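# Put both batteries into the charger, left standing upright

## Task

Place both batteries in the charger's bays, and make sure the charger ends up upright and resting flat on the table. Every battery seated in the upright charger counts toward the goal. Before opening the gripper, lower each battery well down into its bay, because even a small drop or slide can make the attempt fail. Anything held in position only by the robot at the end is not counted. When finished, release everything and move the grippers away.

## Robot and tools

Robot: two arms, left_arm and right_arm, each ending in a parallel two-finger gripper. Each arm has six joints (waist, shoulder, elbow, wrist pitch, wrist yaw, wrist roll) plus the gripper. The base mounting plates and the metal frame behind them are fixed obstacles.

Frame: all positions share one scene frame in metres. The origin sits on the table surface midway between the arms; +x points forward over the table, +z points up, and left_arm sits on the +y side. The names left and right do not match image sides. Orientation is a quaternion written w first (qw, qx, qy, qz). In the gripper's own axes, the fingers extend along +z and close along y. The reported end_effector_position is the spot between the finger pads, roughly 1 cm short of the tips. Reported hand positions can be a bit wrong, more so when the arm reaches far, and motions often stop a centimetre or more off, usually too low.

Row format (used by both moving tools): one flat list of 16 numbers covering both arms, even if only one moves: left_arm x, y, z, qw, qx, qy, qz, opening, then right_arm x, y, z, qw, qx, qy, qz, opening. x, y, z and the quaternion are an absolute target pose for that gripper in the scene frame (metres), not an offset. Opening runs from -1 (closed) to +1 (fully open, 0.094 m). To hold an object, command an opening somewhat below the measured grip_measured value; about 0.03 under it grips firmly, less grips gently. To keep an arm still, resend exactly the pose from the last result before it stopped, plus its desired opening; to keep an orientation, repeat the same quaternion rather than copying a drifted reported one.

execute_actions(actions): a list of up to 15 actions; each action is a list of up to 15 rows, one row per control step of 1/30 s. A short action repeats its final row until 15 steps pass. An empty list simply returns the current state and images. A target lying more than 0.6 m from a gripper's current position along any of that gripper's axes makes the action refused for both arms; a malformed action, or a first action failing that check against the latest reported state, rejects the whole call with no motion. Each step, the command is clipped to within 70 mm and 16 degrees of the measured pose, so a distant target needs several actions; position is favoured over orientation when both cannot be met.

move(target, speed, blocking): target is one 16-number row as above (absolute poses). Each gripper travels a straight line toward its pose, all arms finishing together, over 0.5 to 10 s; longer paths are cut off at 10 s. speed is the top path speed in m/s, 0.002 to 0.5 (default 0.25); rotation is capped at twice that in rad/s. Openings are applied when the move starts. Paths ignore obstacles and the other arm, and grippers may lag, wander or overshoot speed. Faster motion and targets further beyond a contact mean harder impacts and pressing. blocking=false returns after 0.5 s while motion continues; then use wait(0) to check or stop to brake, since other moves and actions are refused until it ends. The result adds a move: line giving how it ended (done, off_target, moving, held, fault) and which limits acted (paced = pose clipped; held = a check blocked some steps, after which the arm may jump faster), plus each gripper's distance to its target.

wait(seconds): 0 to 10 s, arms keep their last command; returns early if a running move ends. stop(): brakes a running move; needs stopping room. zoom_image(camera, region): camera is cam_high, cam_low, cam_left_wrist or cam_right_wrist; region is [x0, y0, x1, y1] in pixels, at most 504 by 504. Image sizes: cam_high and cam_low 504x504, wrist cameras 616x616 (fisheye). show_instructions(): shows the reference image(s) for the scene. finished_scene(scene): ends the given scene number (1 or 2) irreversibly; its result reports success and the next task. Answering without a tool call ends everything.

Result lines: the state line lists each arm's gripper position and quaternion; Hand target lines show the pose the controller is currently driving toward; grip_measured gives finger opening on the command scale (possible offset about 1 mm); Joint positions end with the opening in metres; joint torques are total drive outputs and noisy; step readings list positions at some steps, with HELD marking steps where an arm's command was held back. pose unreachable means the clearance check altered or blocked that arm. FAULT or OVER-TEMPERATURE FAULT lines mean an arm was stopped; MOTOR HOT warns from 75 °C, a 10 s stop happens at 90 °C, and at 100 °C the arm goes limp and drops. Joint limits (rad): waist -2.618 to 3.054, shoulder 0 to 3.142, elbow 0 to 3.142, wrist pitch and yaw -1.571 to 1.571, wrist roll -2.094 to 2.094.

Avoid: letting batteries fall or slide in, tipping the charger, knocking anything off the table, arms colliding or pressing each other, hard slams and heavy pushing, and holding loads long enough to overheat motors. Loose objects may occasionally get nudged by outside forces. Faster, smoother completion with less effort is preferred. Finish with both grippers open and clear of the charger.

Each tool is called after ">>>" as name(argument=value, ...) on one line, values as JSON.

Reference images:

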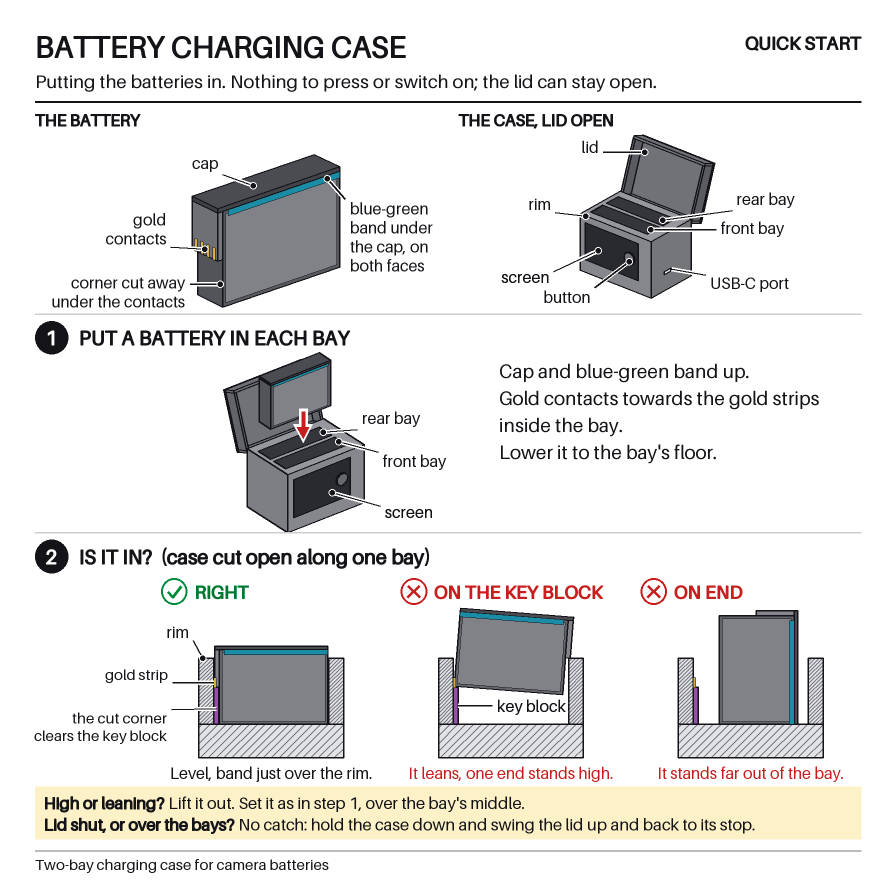

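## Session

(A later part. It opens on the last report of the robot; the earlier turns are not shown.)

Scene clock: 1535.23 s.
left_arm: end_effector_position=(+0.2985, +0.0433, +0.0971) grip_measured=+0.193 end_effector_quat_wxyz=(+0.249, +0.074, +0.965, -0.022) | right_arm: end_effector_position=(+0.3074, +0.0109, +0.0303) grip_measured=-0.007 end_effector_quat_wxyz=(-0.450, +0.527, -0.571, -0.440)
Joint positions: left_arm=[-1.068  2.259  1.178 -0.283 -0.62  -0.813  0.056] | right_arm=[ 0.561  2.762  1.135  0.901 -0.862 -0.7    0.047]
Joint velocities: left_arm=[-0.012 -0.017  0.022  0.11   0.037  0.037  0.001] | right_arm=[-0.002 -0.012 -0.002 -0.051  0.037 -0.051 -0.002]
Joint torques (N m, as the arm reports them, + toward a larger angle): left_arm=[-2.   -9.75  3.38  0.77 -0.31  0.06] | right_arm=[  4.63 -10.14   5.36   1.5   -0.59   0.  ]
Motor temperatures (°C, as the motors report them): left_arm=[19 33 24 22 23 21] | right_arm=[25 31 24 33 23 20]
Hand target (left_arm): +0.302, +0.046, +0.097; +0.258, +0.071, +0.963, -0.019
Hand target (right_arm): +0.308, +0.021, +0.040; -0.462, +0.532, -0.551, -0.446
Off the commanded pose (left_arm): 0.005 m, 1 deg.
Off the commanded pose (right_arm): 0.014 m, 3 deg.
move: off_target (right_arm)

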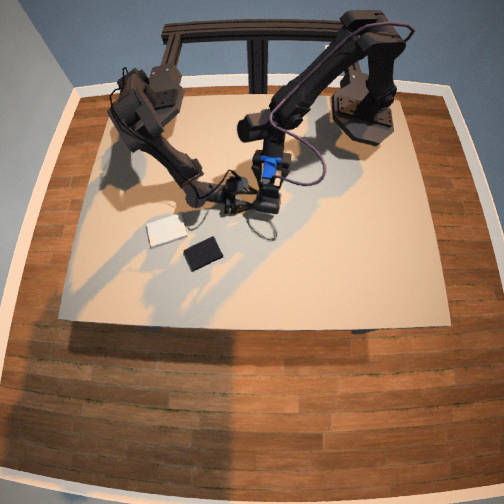

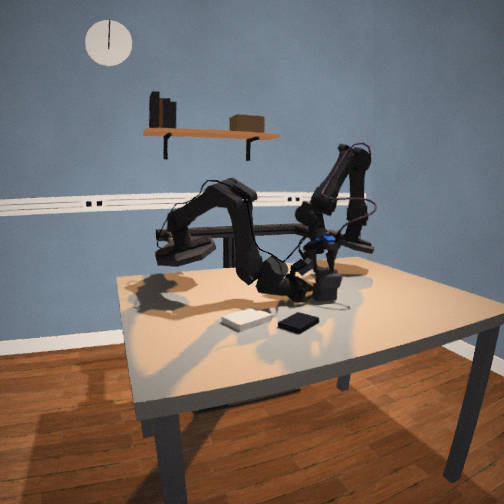

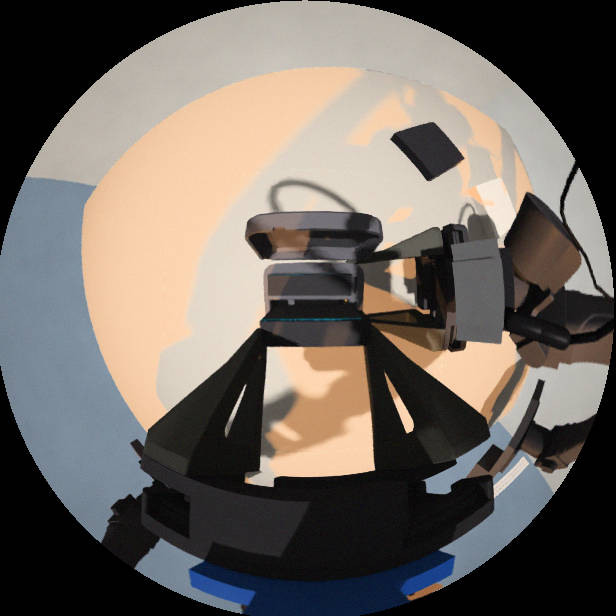

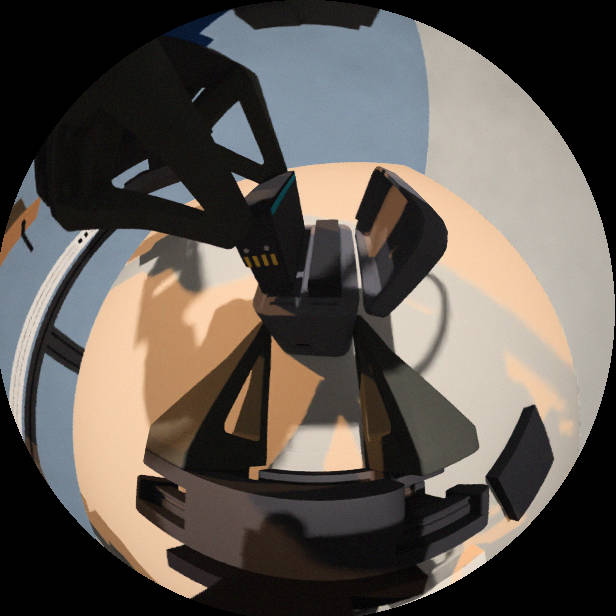

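>>> move(target=[0.305,0.0455,0.15,0.2581,0.0716,0.9632,-0.0192,0.16,0.308,0.021,0.040,0.4624,-0.5322,0.5510,0.4466,-0.02], speed=0.07)

>>> move(target=[0.305,0.0452,0.097,0.2581,0.0716,0.9632,-0.0192,0.16,0.308,0.021,0.040,0.4624,-0.5322,0.5510,0.4466,-0.02], speed=0.03)

>>> zoom_image(camera="cam_right_wrist", region=[210,140,400,340])

>>> zoom_image(camera="cam_left_wrist", region=[230,230,400,360])

Scene clock: 1549.00 s.
left_arm: end_effector_position=(+0.3002, +0.0569, +0.1288) grip_measured=+0.193 end_effector_quat_wxyz=(+0.236, +0.077, +0.969, -0.004) | right_arm: end_effector_position=(+0.3074, +0.0109, +0.0303) grip_measured=-0.007 end_effector_quat_wxyz=(-0.450, +0.527, -0.571, -0.440)
Joint positions: left_arm=[-1.068  2.175  1.22  -0.46  -0.621 -0.83   0.056] | right_arm=[ 0.561  2.762  1.135  0.901 -0.862 -0.7    0.047]
Joint velocities: left_arm=[ 0.002  0.002 -0.012  0.007 -0.007  0.007  0.   ] | right_arm=[-0.002  0.012 -0.012  0.066  0.037 -0.007 -0.   ]
Joint torques (N m, as the arm reports them, + toward a larger angle): left_arm=[ -3.94 -11.67   6.07   0.51  -0.34  -0.04] | right_arm=[  4.69 -10.24   5.38   1.47  -0.59   0.  ]
Motor temperatures (°C, as the motors report them): left_arm=[19 33 24 22 23 21] | right_arm=[25 31 24 33 23 20]
Hand target (left_arm): +0.305, +0.046, +0.150; +0.258, +0.072, +0.963, -0.020
Hand target (right_arm): +0.308, +0.021, +0.040; -0.462, +0.532, -0.551, -0.446
Off the commanded pose (left_arm): 0.025 m, 3 deg.
Off the commanded pose (right_arm): 0.014 m, 3 deg.
move: off_target (left_arm, right_arm)

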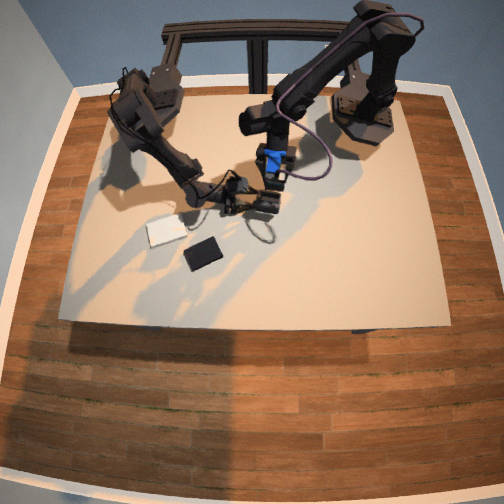

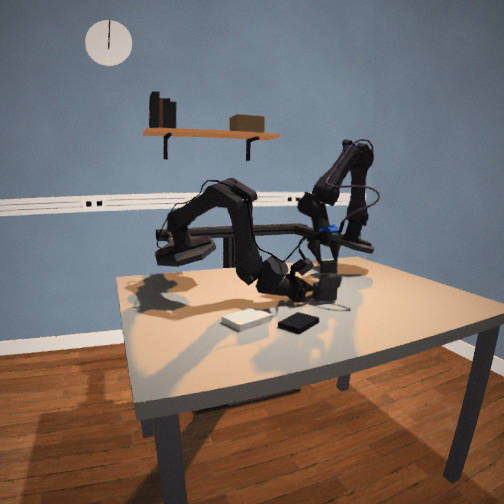

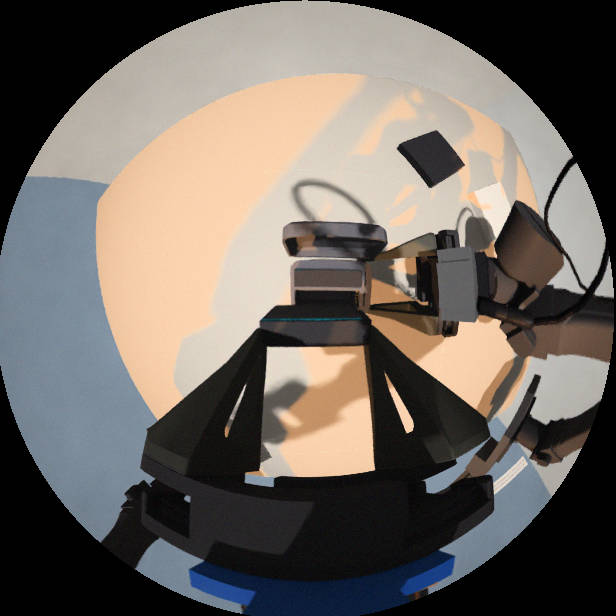

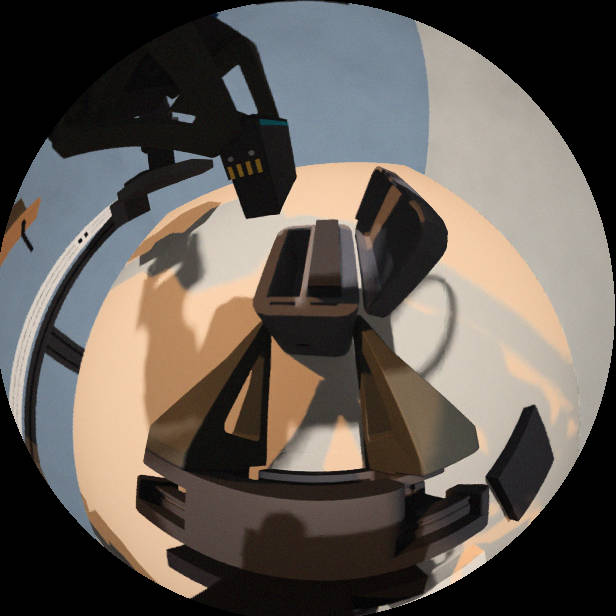

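Scene clock: 1550.43 s.
left_arm: end_effector_position=(+0.3011, +0.0433, +0.0967) grip_measured=+0.193 end_effector_quat_wxyz=(+0.248, +0.074, +0.966, -0.022) | right_arm: end_effector_position=(+0.3074, +0.0109, +0.0303) grip_measured=-0.007 end_effector_quat_wxyz=(-0.450, +0.527, -0.571, -0.440)
Joint positions: left_arm=[-1.061  2.262  1.184 -0.283 -0.617 -0.806  0.056] | right_arm=[ 0.561  2.762  1.135  0.901 -0.862 -0.7    0.047]
Joint velocities: left_arm=[ 0.002 -0.002  0.007  0.051 -0.022 -0.007 -0.   ] | right_arm=[-0.007  0.002  0.002 -0.022  0.022 -0.007 -0.   ]
Joint torques (N m, as the arm reports them, + toward a larger angle): left_arm=[-2.15 -9.84  3.3   0.74 -0.33  0.08] | right_arm=[  4.78 -10.27   5.23   1.48  -0.54   0.  ]
Motor temperatures (°C, as the motors report them): left_arm=[19 33 24 22 23 21] | right_arm=[25 31 24 33 23 20]
Hand target (left_arm): +0.305, +0.045, +0.097; +0.258, +0.072, +0.963, -0.019
Hand target (right_arm): +0.308, +0.021, +0.040; -0.462, +0.532, -0.551, -0.446
Off the commanded pose (left_arm): 0.004 m, 1 deg.
Off the commanded pose (right_arm): 0.014 m, 3 deg.
move: off_target (right_arm)

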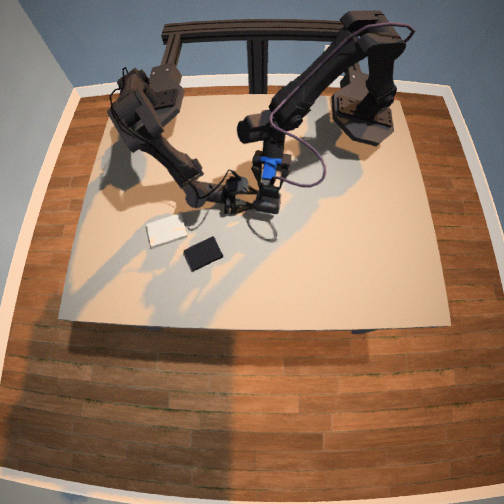

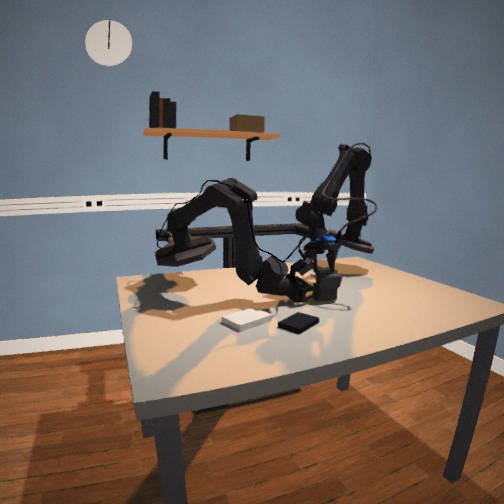

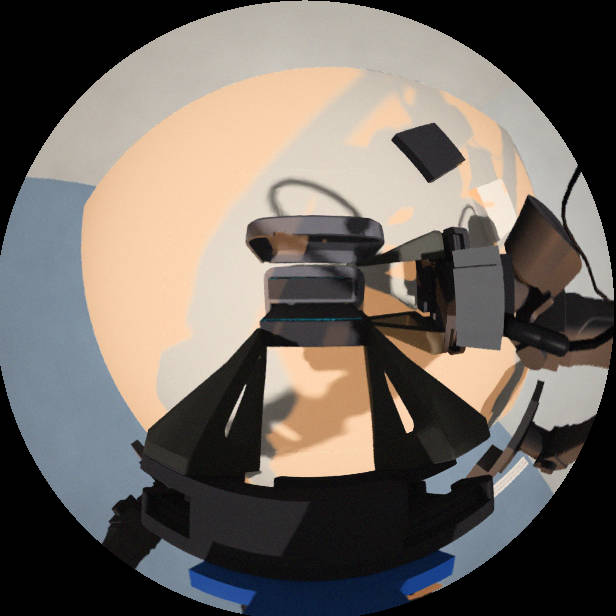

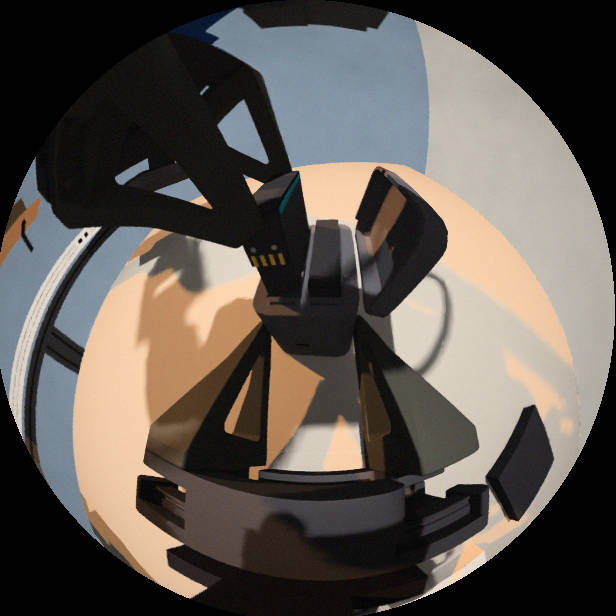

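Region (210, 140, 400, 340) of cam_right_wrist's 616x616 image, scaled by 2.520, with more detail than that image has; it fills the left 479 columns of this view, and the rest is white.

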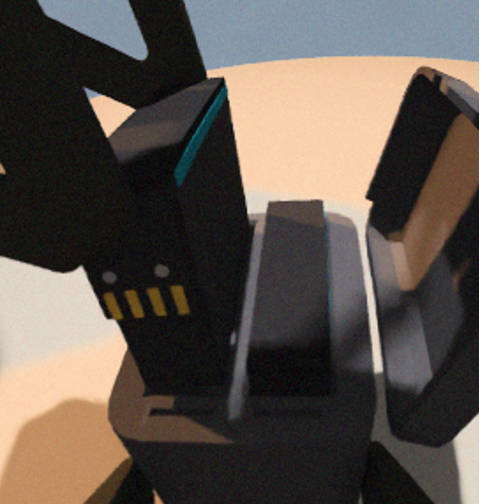

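Region (230, 230, 400, 360) of cam_left_wrist's 616x616 image, scaled by 2.965, with more detail than that image has; it fills the top 385 rows of this view, and the rest is white.

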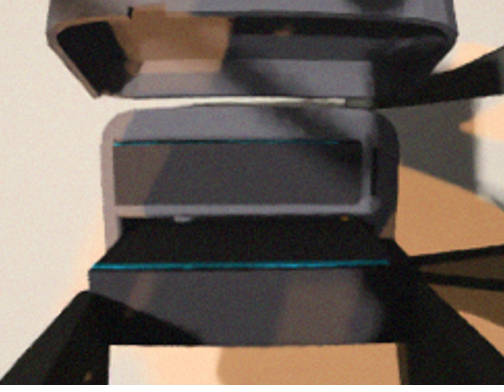

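>>> move(target=[0.305,0.0452,0.078,0.2581,0.0716,0.9632,-0.0192,0.16,0.308,0.021,0.040,0.4624,-0.5322,0.5510,0.4466,-0.02], speed=0.02)

>>> zoom_image(camera="cam_right_wrist", region=[210,140,400,340])

>>> zoom_image(camera="cam_left_wrist", region=[230,230,400,360])

Scene clock: 1561.37 s.
left_arm: end_effector_position=(+0.3038, +0.0403, +0.0924) grip_measured=+0.193 end_effector_quat_wxyz=(+0.259, +0.075, +0.963, -0.025) | right_arm: end_effector_position=(+0.3082, +0.0108, +0.0302) grip_measured=-0.007 end_effector_quat_wxyz=(-0.451, +0.526, -0.573, -0.438)
Joint positions: left_arm=[-1.061  2.278  1.175 -0.233 -0.631 -0.791  0.056] | right_arm=[ 0.561  2.762  1.135  0.903 -0.859 -0.698  0.047]
Joint velocities: left_arm=[ 0.007 -0.007 -0.022  0.037  0.022  0.022 -0.001] | right_arm=[-0.032 -0.007 -0.022  0.095  0.125  0.081 -0.   ]
Joint torques (N m, as the arm reports them, + toward a larger angle): left_arm=[-1.42 -7.43  2.63  0.96 -0.2   0.07] | right_arm=[  4.68 -10.13   5.29   1.42  -0.64  -0.04]
Motor temperatures (°C, as the motors report them): left_arm=[19 32 23 22 23 21] | right_arm=[25 31 24 33 23 20]
Hand target (left_arm): +0.305, +0.046, +0.078; +0.258, +0.072, +0.963, -0.019
Hand target (right_arm): +0.308, +0.021, +0.040; -0.462, +0.532, -0.551, -0.446
Off the commanded pose (left_arm): 0.015 m, 1 deg.
Off the commanded pose (right_arm): 0.014 m, 3 deg.
move: off_target (left_arm, right_arm)

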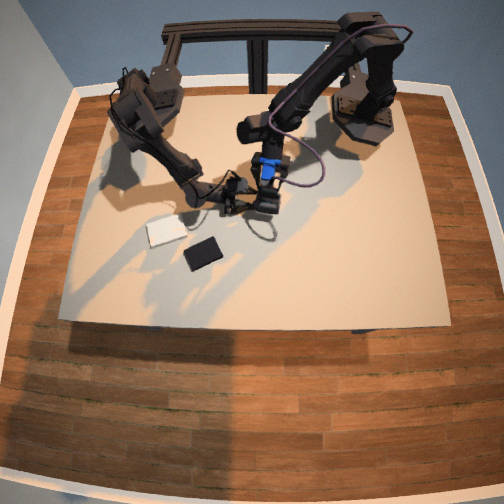

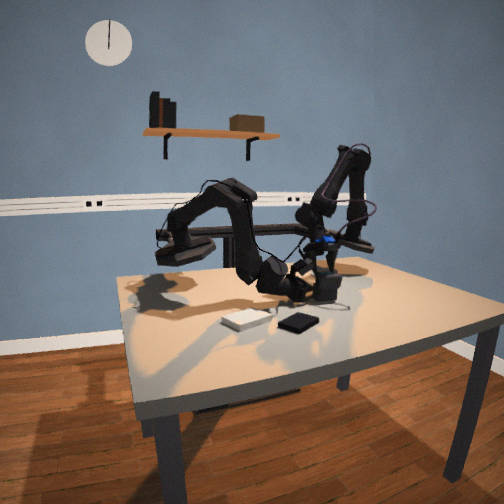

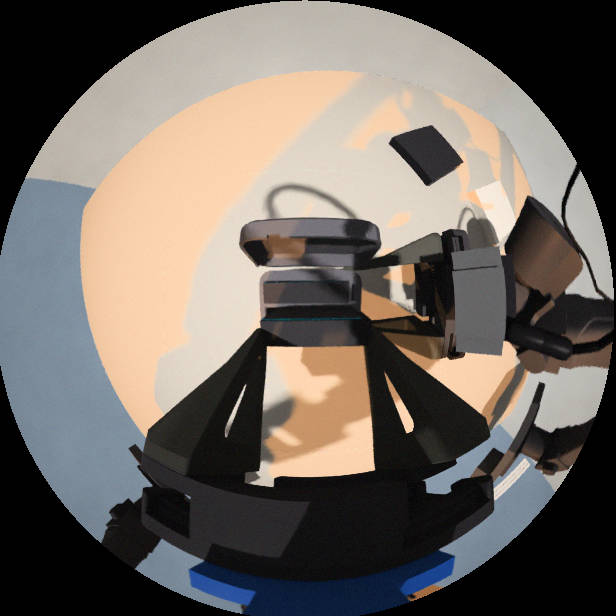

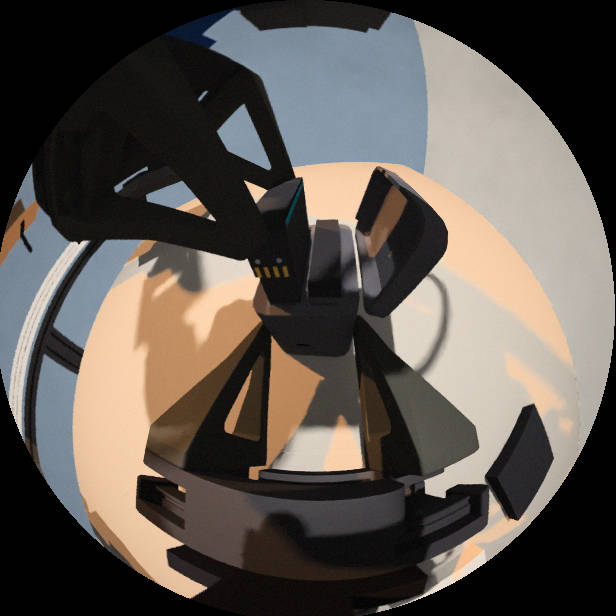

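Region (210, 140, 400, 340) of cam_right_wrist's 616x616 image, scaled by 2.520, with more detail than that image has; it fills the left 479 columns of this view, and the rest is white.

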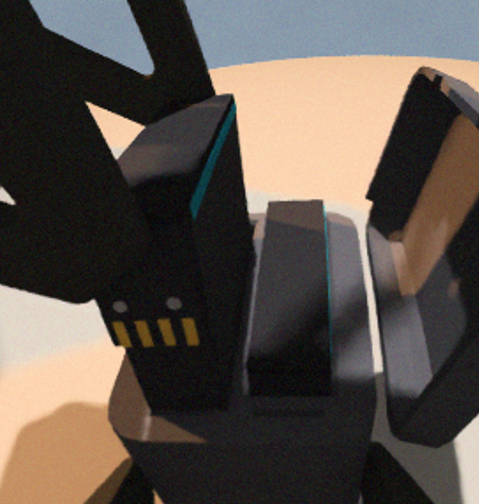

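Region (230, 230, 400, 360) of cam_left_wrist's 616x616 image, scaled by 2.965, with more detail than that image has; it fills the top 385 rows of this view, and the rest is white.

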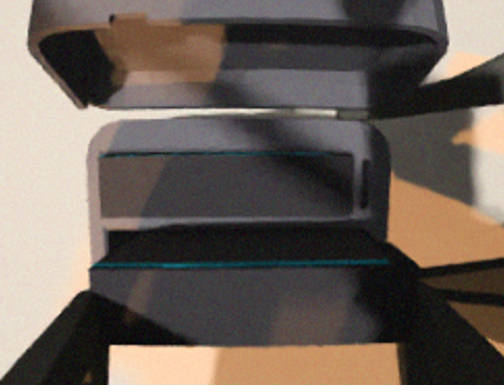

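>>> move(target=[0.305,0.0455,0.175,0.2581,0.0716,0.9632,-0.0192,0.16,0.308,0.021,0.040,0.4624,-0.5322,0.5510,0.4466,-0.02], speed=0.08)

>>> execute_actions(actions=[[[0.305,0.0455,0.150,0.2581,0.0716,0.9632,-0.0192,0.16,0.308,0.021,0.040,0.4624,-0.5322,0.5510,0.4466,-0.02],[0.305,0.0455,0.148,0.2581,0.0716,0.9632,-0.0192,0.16,0.308,0.021,0.040,0.4624,-0.5322,0.5510,0.4466,-0.02],[0.305,0.0455,0.146,0.2581,0.0716,0.9632,-0.0192,0.16,0.308,0.021,0.040,0.4624,-0.5322,0.5510,0.4466,-0.02],[0.305,0.0455,0.144,0.2581,0.0716,0.9632,-0.0192,0.16,0.308,0.021,0.040,0.4624,-0.5322,0.5510,0.4466,-0.02],[0.305,0.0455,0.142,0.2581,0.0716,0.9632,-0.0192,0.16,0.308,0.021,0.040,0.4624,-0.5322,0.5510,0.4466,-0.02],[0.305,0.0455,0.140,0.2581,0.0716,0.9632,-0.0192,0.16,0.308,0.021,0.040,0.4624,-0.5322,0.5510,0.4466,-0.02],[0.305,0.0455,0.138,0.2581,0.0716,0.9632,-0.0192,0.16,0.308,0.021,0.040,0.4624,-0.5322,0.5510,0.4466,-0.02],[0.305,0.0455,0.1365,0.2581,0.0716,0.9632,-0.0192,0.16,0.308,0.021,0.040,0.4624,-0.5322,0.5510,0.4466,-0.02],[0.305,0.0455,0.135,0.2581,0.0716,0.9632,-0.0192,0.16,0.308,0.021,0.040,0.4624,-0.5322,0.5510,0.4466,-0.02],[0.305,0.0455,0.1335,0.2581,0.0716,0.9632,-0.0192,0.16,0.308,0.021,0.040,0.4624,-0.5322,0.5510,0.4466,-0.02],[0.305,0.0455,0.132,0.2581,0.0716,0.9632,-0.0192,0.16,0.308,0.021,0.040,0.4624,-0.5322,0.5510,0.4466,-0.02],[0.305,0.0455,0.1305,0.2581,0.0716,0.9632,-0.0192,0.16,0.308,0.021,0.040,0.4624,-0.5322,0.5510,0.4466,-0.02],[0.305,0.0455,0.129,0.2581,0.0716,0.9632,-0.0192,0.16,0.308,0.021,0.040,0.4624,-0.5322,0.5510,0.4466,-0.02],[0.305,0.0455,0.1275,0.2581,0.0716,0.9632,-0.0192,0.16,0.308,0.021,0.040,0.4624,-0.5322,0.5510,0.4466,-0.02],[0.305,0.0455,0.126,0.2581,0.0716,0.9632,-0.0192,0.16,0.308,0.021,0.040,0.4624,-0.5322,0.5510,0.4466,-0.02]],[[0.305,0.0455,0.125,0.2581,0.0716,0.9632,-0.0192,0.16,0.308,0.021,0.040,0.4624,-0.5322,0.5510,0.4466,-0.02],[0.305,0.0455,0.124,0.2581,0.0716,0.9632,-0.0192,0.16,0.308,0.021,0.040,0.4624,-0.5322,0.5510,0.4466,-0.02],[0.305,0.0455,0.123,0.2581,0.0716,0.9632,-0.0192,0.16,0.308,0.021,0.040,0.4624,-0.5322,0.5510,0.4466,-0.02],[0.305,0.0455,0.122,0.2581,0.0716,0.9632,-0.0192,0.16,0.308,0.021,0.040,0.4624,-0.5322,0.5510,0.4466,-0.02],[0.305,0.0455,0.121,0.2581,0.0716,0.9632,-0.0192,0.16,0.308,0.021,0.040,0.4624,-0.5322,0.5510,0.4466,-0.02],[0.305,0.0455,0.120,0.2581,0.0716,0.9632,-0.0192,0.16,0.308,0.021,0.040,0.4624,-0.5322,0.5510,0.4466,-0.02],[0.305,0.0455,0.119,0.2581,0.0716,0.9632,-0.0192,0.16,0.308,0.021,0.040,0.4624,-0.5322,0.5510,0.4466,-0.02],[0.305,0.0455,0.118,0.2581,0.0716,0.9632,-0.0192,0.16,0.308,0.021,0.040,0.4624,-0.5322,0.5510,0.4466,-0.02],[0.305,0.0455,0.117,0.2581,0.0716,0.9632,-0.0192,0.16,0.308,0.021,0.040,0.4624,-0.5322,0.5510,0.4466,-0.02],[0.305,0.0455,0.116,0.2581,0.0716,0.9632,-0.0192,0.16,0.308,0.021,0.040,0.4624,-0.5322,0.5510,0.4466,-0.02],[0.305,0.0455,0.115,0.2581,0.0716,0.9632,-0.0192,0.16,0.308,0.021,0.040,0.4624,-0.5322,0.5510,0.4466,-0.02],[0.305,0.0455,0.114,0.2581,0.0716,0.9632,-0.0192,0.16,0.308,0.021,0.040,0.4624,-0.5322,0.5510,0.4466,-0.02],[0.305,0.0455,0.113,0.2581,0.0716,0.9632,-0.0192,0.16,0.308,0.021,0.040,0.4624,-0.5322,0.5510,0.4466,-0.02],[0.305,0.0455,0.112,0.2581,0.0716,0.9632,-0.0192,0.16,0.308,0.021,0.040,0.4624,-0.5322,0.5510,0.4466,-0.02],[0.305,0.0455,0.111,0.2581,0.0716,0.9632,-0.0192,0.16,0.308,0.021,0.040,0.4624,-0.5322,0.5510,0.4466,-0.02]],[[0.305,0.0455,0.110,0.2581,0.0716,0.9632,-0.0192,0.16,0.308,0.021,0.040,0.4624,-0.5322,0.5510,0.4466,-0.02],[0.305,0.0455,0.109,0.2581,0.0716,0.9632,-0.0192,0.16,0.308,0.021,0.040,0.4624,-0.5322,0.5510,0.4466,-0.02],[0.305,0.0455,0.108,0.2581,0.0716,0.9632,-0.0192,0.16,0.308,0.021,0.040,0.4624,-0.5322,0.5510,0.4466,-0.02],[0.305,0.0455,0.107,0.2581,0.0716,0.9632,-0.0192,0.16,0.308,0.021,0.040,0.4624,-0.5322,0.5510,0.4466,-0.02],[0.305,0.0455,0.106,0.2581,0.0716,0.9632,-0.0192,0.16,0.308,0.021,0.040,0.4624,-0.5322,0.5510,0.4466,-0.02],[0.305,0.0455,0.105,0.2581,0.0716,0.9632,-0.0192,0.16,0.308,0.021,0.040,0.4624,-0.5322,0.5510,0.4466,-0.02],[0.305,0.0455,0.104,0.2581,0.0716,0.9632,-0.0192,0.16,0.308,0.021,0.040,0.4624,-0.5322,0.5510,0.4466,-0.02],[0.305,0.0455,0.103,0.2581,0.0716,0.9632,-0.0192,0.16,0.308,0.021,0.040,0.4624,-0.5322,0.5510,0.4466,-0.02],[0.305,0.0455,0.102,0.2581,0.0716,0.9632,-0.0192,0.16,0.308,0.021,0.040,0.4624,-0.5322,0.5510,0.4466,-0.02],[0.305,0.0455,0.101,0.2581,0.0716,0.9632,-0.0192,0.16,0.308,0.021,0.040,0.4624,-0.5322,0.5510,0.4466,-0.02],[0.305,0.0455,0.100,0.2581,0.0716,0.9632,-0.0192,0.16,0.308,0.021,0.040,0.4624,-0.5322,0.5510,0.4466,-0.02],[0.305,0.0455,0.099,0.2581,0.0716,0.9632,-0.0192,0.16,0.308,0.021,0.040,0.4624,-0.5322,0.5510,0.4466,-0.02],[0.305,0.0455,0.098,0.2581,0.0716,0.9632,-0.0192,0.16,0.308,0.021,0.040,0.4624,-0.5322,0.5510,0.4466,-0.02],[0.305,0.0455,0.097,0.2581,0.0716,0.9632,-0.0192,0.16,0.308,0.021,0.040,0.4624,-0.5322,0.5510,0.4466,-0.02],[0.305,0.0455,0.096,0.2581,0.0716,0.9632,-0.0192,0.16,0.308,0.021,0.040,0.4624,-0.5322,0.5510,0.4466,-0.02]]])

Scene clock: 1593.67 s.
left_arm: end_effector_position=(+0.3000, +0.0551, +0.1538) grip_measured=+0.193 end_effector_quat_wxyz=(+0.237, +0.078, +0.968, -0.004) | right_arm: end_effector_position=(+0.3087, +0.0106, +0.0302) grip_measured=-0.007 end_effector_quat_wxyz=(-0.451, +0.525, -0.573, -0.438)
Joint positions: left_arm=[-1.086  2.137  1.272 -0.563 -0.624 -0.848  0.056] | right_arm=[ 0.56   2.762  1.135  0.905 -0.858 -0.696  0.047]
Joint velocities: left_arm=[-0.007 -0.007 -0.002 -0.007  0.022 -0.037 -0.001] | right_arm=[-0.002 -0.002 -0.012 -0.022  0.037 -0.007  0.   ]
Joint torques (N m, as the arm reports them, + toward a larger angle): left_arm=[ -3.68 -11.8    6.37   0.51  -0.38  -0.04] | right_arm=[  4.79 -10.11   5.22   1.45  -0.64  -0.03]
Motor temperatures (°C, as the motors report them): left_arm=[19 32 23 23 23 21] | right_arm=[25 31 24 33 23 20]
Hand target (left_arm): +0.305, +0.045, +0.176; +0.258, +0.071, +0.963, -0.020
Hand target (right_arm): +0.308, +0.021, +0.040; +0.462, -0.532, +0.551, +0.446
Off the commanded pose (left_arm): 0.024 m, 3 deg.
Off the commanded pose (right_arm): 0.014 m, 3 deg.
move: off_target (left_arm, right_arm)

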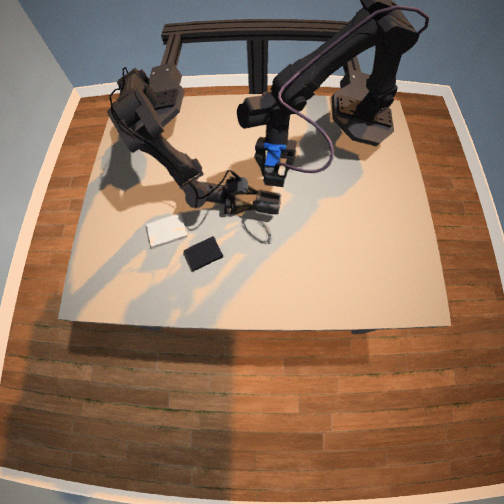

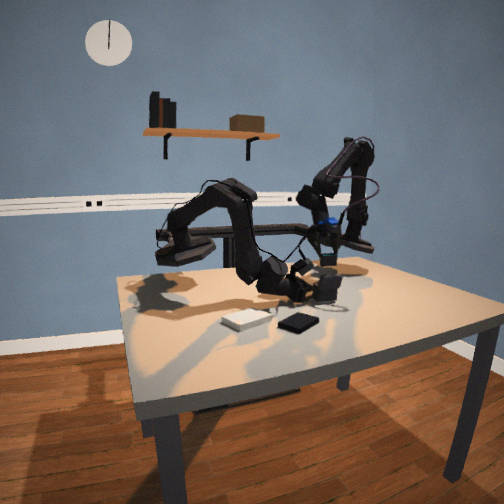

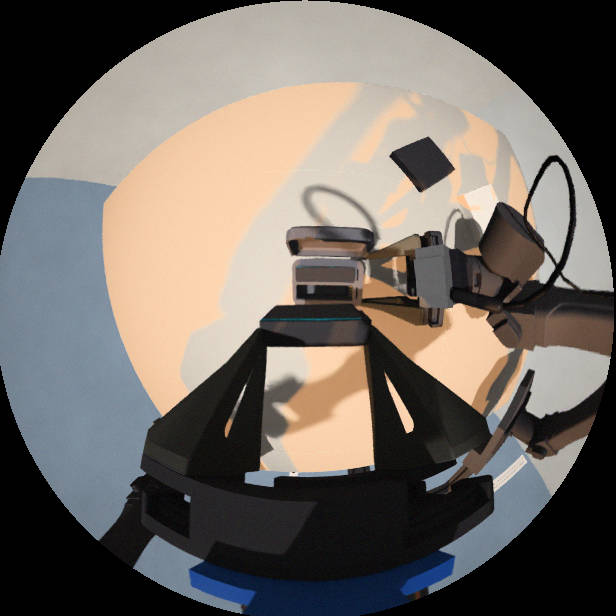

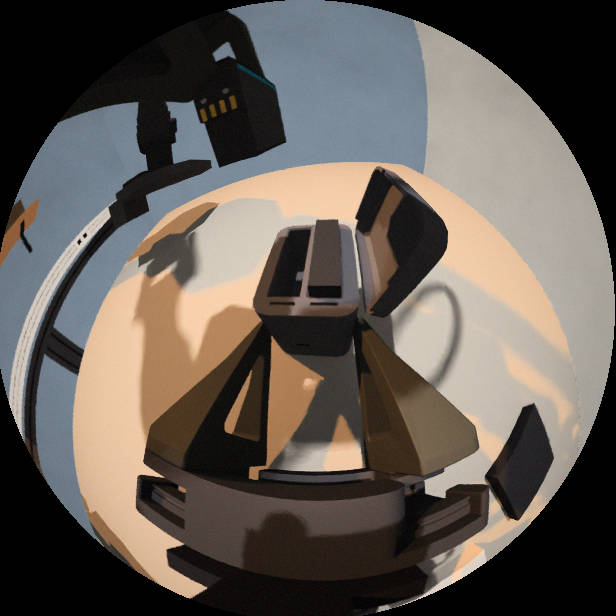

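Scene clock: 1595.17 s.
left_arm: end_effector_position=(+0.3018, +0.0443, +0.0989) grip_measured=+0.193 end_effector_quat_wxyz=(+0.250, +0.074, +0.965, -0.019) | right_arm: end_effector_position=(+0.3087, +0.0106, +0.0302) grip_measured=-0.007 end_effector_quat_wxyz=(-0.451, +0.525, -0.573, -0.438)
Joint positions: left_arm=[-1.062  2.257  1.186 -0.291 -0.625 -0.807  0.056] | right_arm=[ 0.56   2.762  1.135  0.905 -0.858 -0.696  0.047]
Joint velocities: left_arm=[ 0.002  0.061 -0.032  0.168  0.022  0.007 -0.   ] | right_arm=[-0.002 -0.002 -0.007 -0.007 -0.022 -0.037 -0.001]
Joint torques (N m, as the arm reports them, + toward a larger angle): left_arm=[-2.03 -9.74  3.18  0.78 -0.27  0.07] | right_arm=[  4.78 -10.09   5.21   1.42  -0.64   0.01]
Motor temperatures (°C, as the motors report them): left_arm=[19 32 23 23 23 21] | right_arm=[25 31 24 33 23 20]
Hand target (left_arm): +0.305, +0.046, +0.096; +0.258, +0.072, +0.963, -0.019
Hand target (right_arm): +0.308, +0.021, +0.040; +0.462, -0.532, +0.551, +0.446
Off the commanded pose (left_arm): 0.004 m, 1 deg.
Off the commanded pose (right_arm): 0.014 m, 3 deg.
Step readings (end_effector_position; steps 1 to 15: 1st action; 16 to 30: 2nd action; 31 to 45: 3rd action):
0: left_arm (+0.3000, +0.0551, +0.1538) | right_arm (+0.3087, +0.0106, +0.0302)
1: left_arm (+0.3003, +0.0543, +0.1534) | right_arm (+0.3087, +0.0106, +0.0302)
2: left_arm (+0.3011, +0.0524, +0.1529) | right_arm (+0.3087, +0.0106, +0.0302)
4: left_arm (+0.3018, +0.0492, +0.1499) | right_arm (+0.3087, +0.0106, +0.0302)
8: left_arm (+0.3003, +0.0472, +0.1401) | right_arm (+0.3087, +0.0106, +0.0302)
15: left_arm (+0.2983, +0.0461, +0.1281) | right_arm (+0.3087, +0.0106, +0.0302)
16: left_arm (+0.2987, +0.0458, +0.1271) | right_arm (+0.3087, +0.0106, +0.0302)
17: left_arm (+0.2992, +0.0456, +0.1261) | right_arm (+0.3087, +0.0106, +0.0302)
19: left_arm (+0.3003, +0.0453, +0.1243) | right_arm (+0.3087, +0.0106, +0.0302)
23: left_arm (+0.3014, +0.0448, +0.1208) | right_arm (+0.3087, +0.0106, +0.0302)
30: left_arm (+0.3013, +0.0442, +0.1139) | right_arm (+0.3087, +0.0106, +0.0302)
31: left_arm (+0.3013, +0.0443, +0.1128) | right_arm (+0.3087, +0.0106, +0.0302)
32: left_arm (+0.3014, +0.0442, +0.1120) | right_arm (+0.3087, +0.0106, +0.0302)
34: left_arm (+0.3014, +0.0444, +0.1098) | right_arm (+0.3087, +0.0106, +0.0302)
38: left_arm (+0.3016, +0.0444, +0.1059) | right_arm (+0.3087, +0.0106, +0.0302)
45: end_effector_position above

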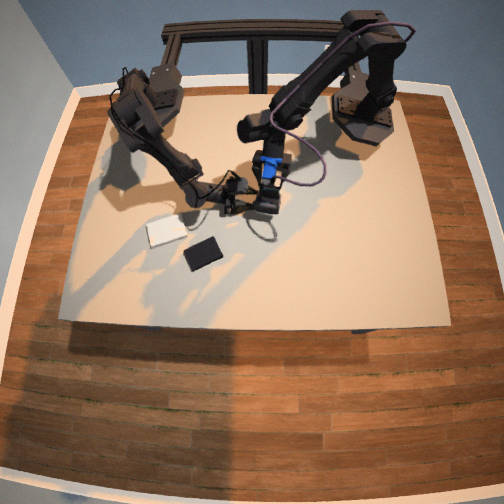

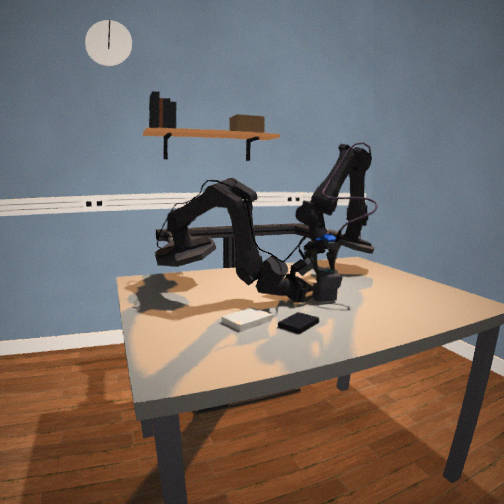

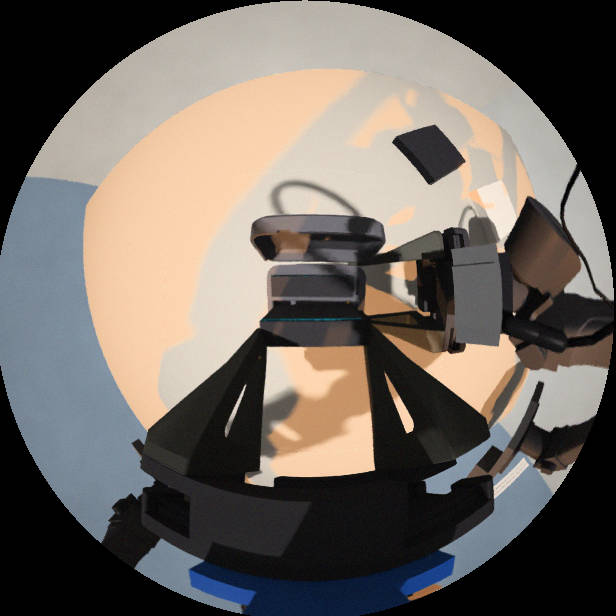

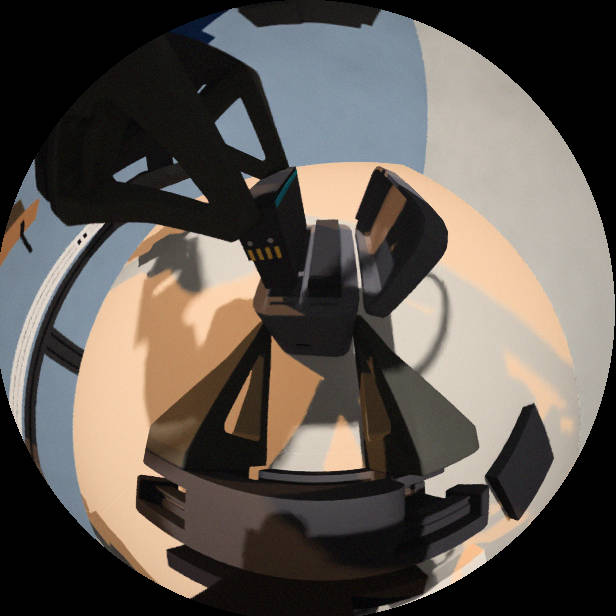

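>>> zoom_image(camera="cam_left_wrist", region=[230,230,400,360])

>>> zoom_image(camera="cam_right_wrist", region=[210,140,400,340])

>>> execute_actions(actions=[])

Region (230, 230, 400, 360) of cam_left_wrist's 616x616 image, scaled by 2.965, with more detail than that image has; it fills the top 385 rows of this view, and the rest is white.

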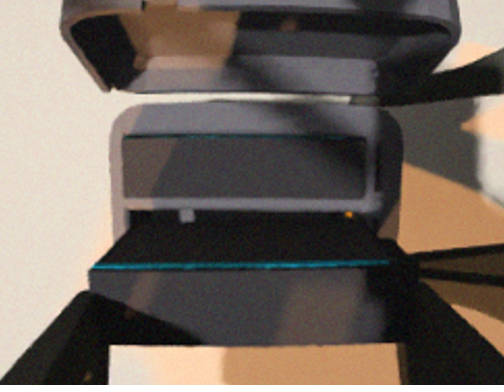

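Region (210, 140, 400, 340) of cam_right_wrist's 616x616 image, scaled by 2.520, with more detail than that image has; it fills the left 479 columns of this view, and the rest is white.

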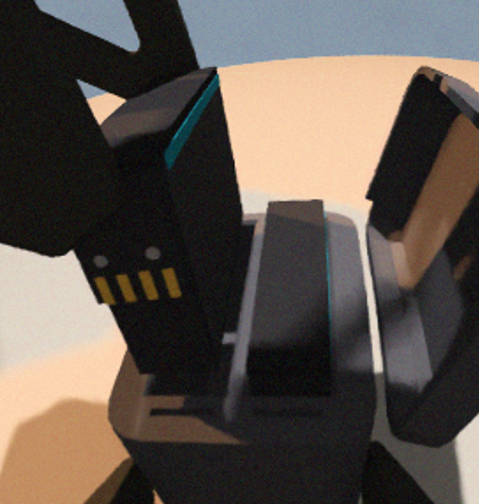

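Scene clock: 1597.57 s.
left_arm: end_effector_position=(+0.3024, +0.0433, +0.0968) grip_measured=+0.193 end_effector_quat_wxyz=(+0.252, +0.073, +0.965, -0.021) | right_arm: end_effector_position=(+0.3087, +0.0106, +0.0302) grip_measured=-0.007 end_effector_quat_wxyz=(-0.451, +0.525, -0.573, -0.438)
Joint positions: left_arm=[-1.061  2.263  1.183 -0.275 -0.625 -0.804  0.056] | right_arm=[ 0.56   2.762  1.135  0.905 -0.858 -0.696  0.047]
Joint velocities: left_arm=[ 0.022  0.007 -0.012  0.081  0.007  0.007  0.001] | right_arm=[-0.012 -0.012  0.002  0.066  0.037  0.066 -0.   ]
Joint torques (N m, as the arm reports them, + toward a larger angle): left_arm=[-2.05 -9.96  3.24  0.79 -0.27  0.07] | right_arm=[  4.74 -10.29   5.34   1.46  -0.61  -0.01]
Motor temperatures (°C, as the motors report them): left_arm=[19 32 23 23 23 21] | right_arm=[25 31 24 33 23 20]
Hand target (left_arm): +0.305, +0.046, +0.096; +0.258, +0.071, +0.963, -0.019
Hand target (right_arm): +0.308, +0.021, +0.040; +0.462, -0.532, +0.551, +0.446
Off the commanded pose (left_arm): 0.003 m, 1 deg.
Off the commanded pose (right_arm): 0.014 m, 3 deg.

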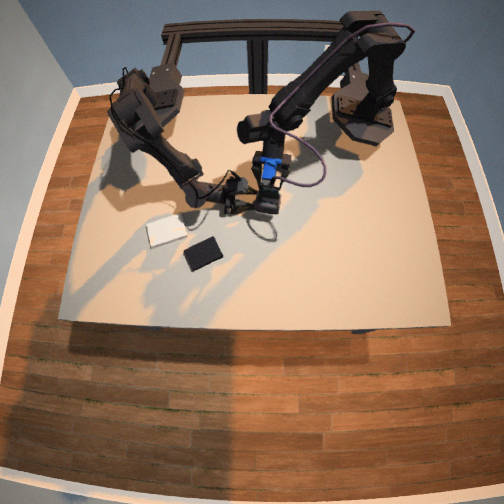

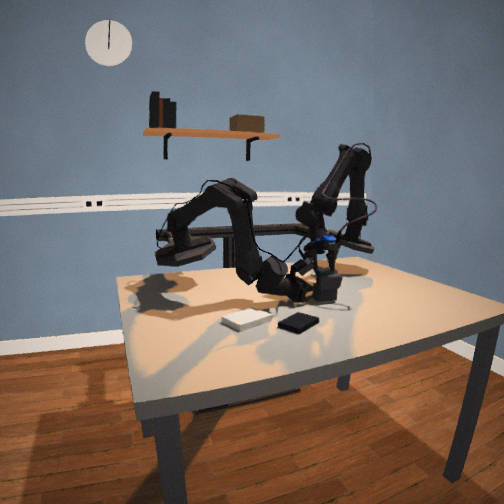

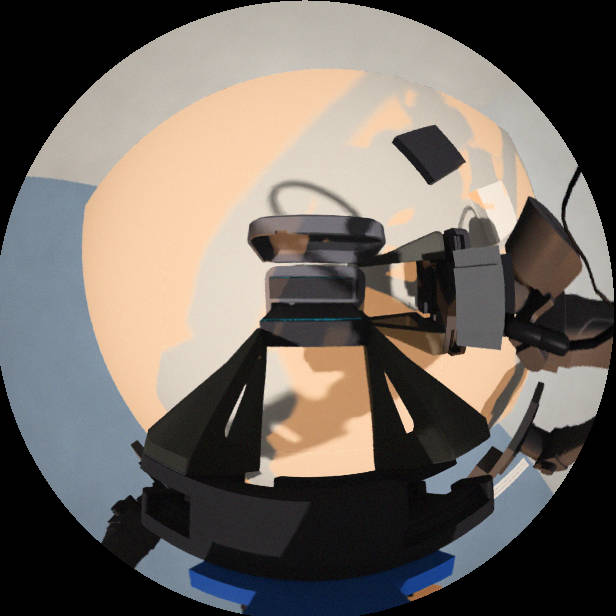

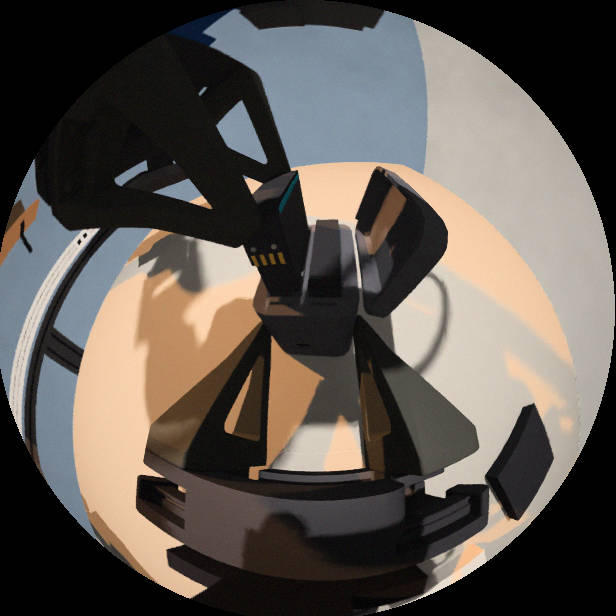

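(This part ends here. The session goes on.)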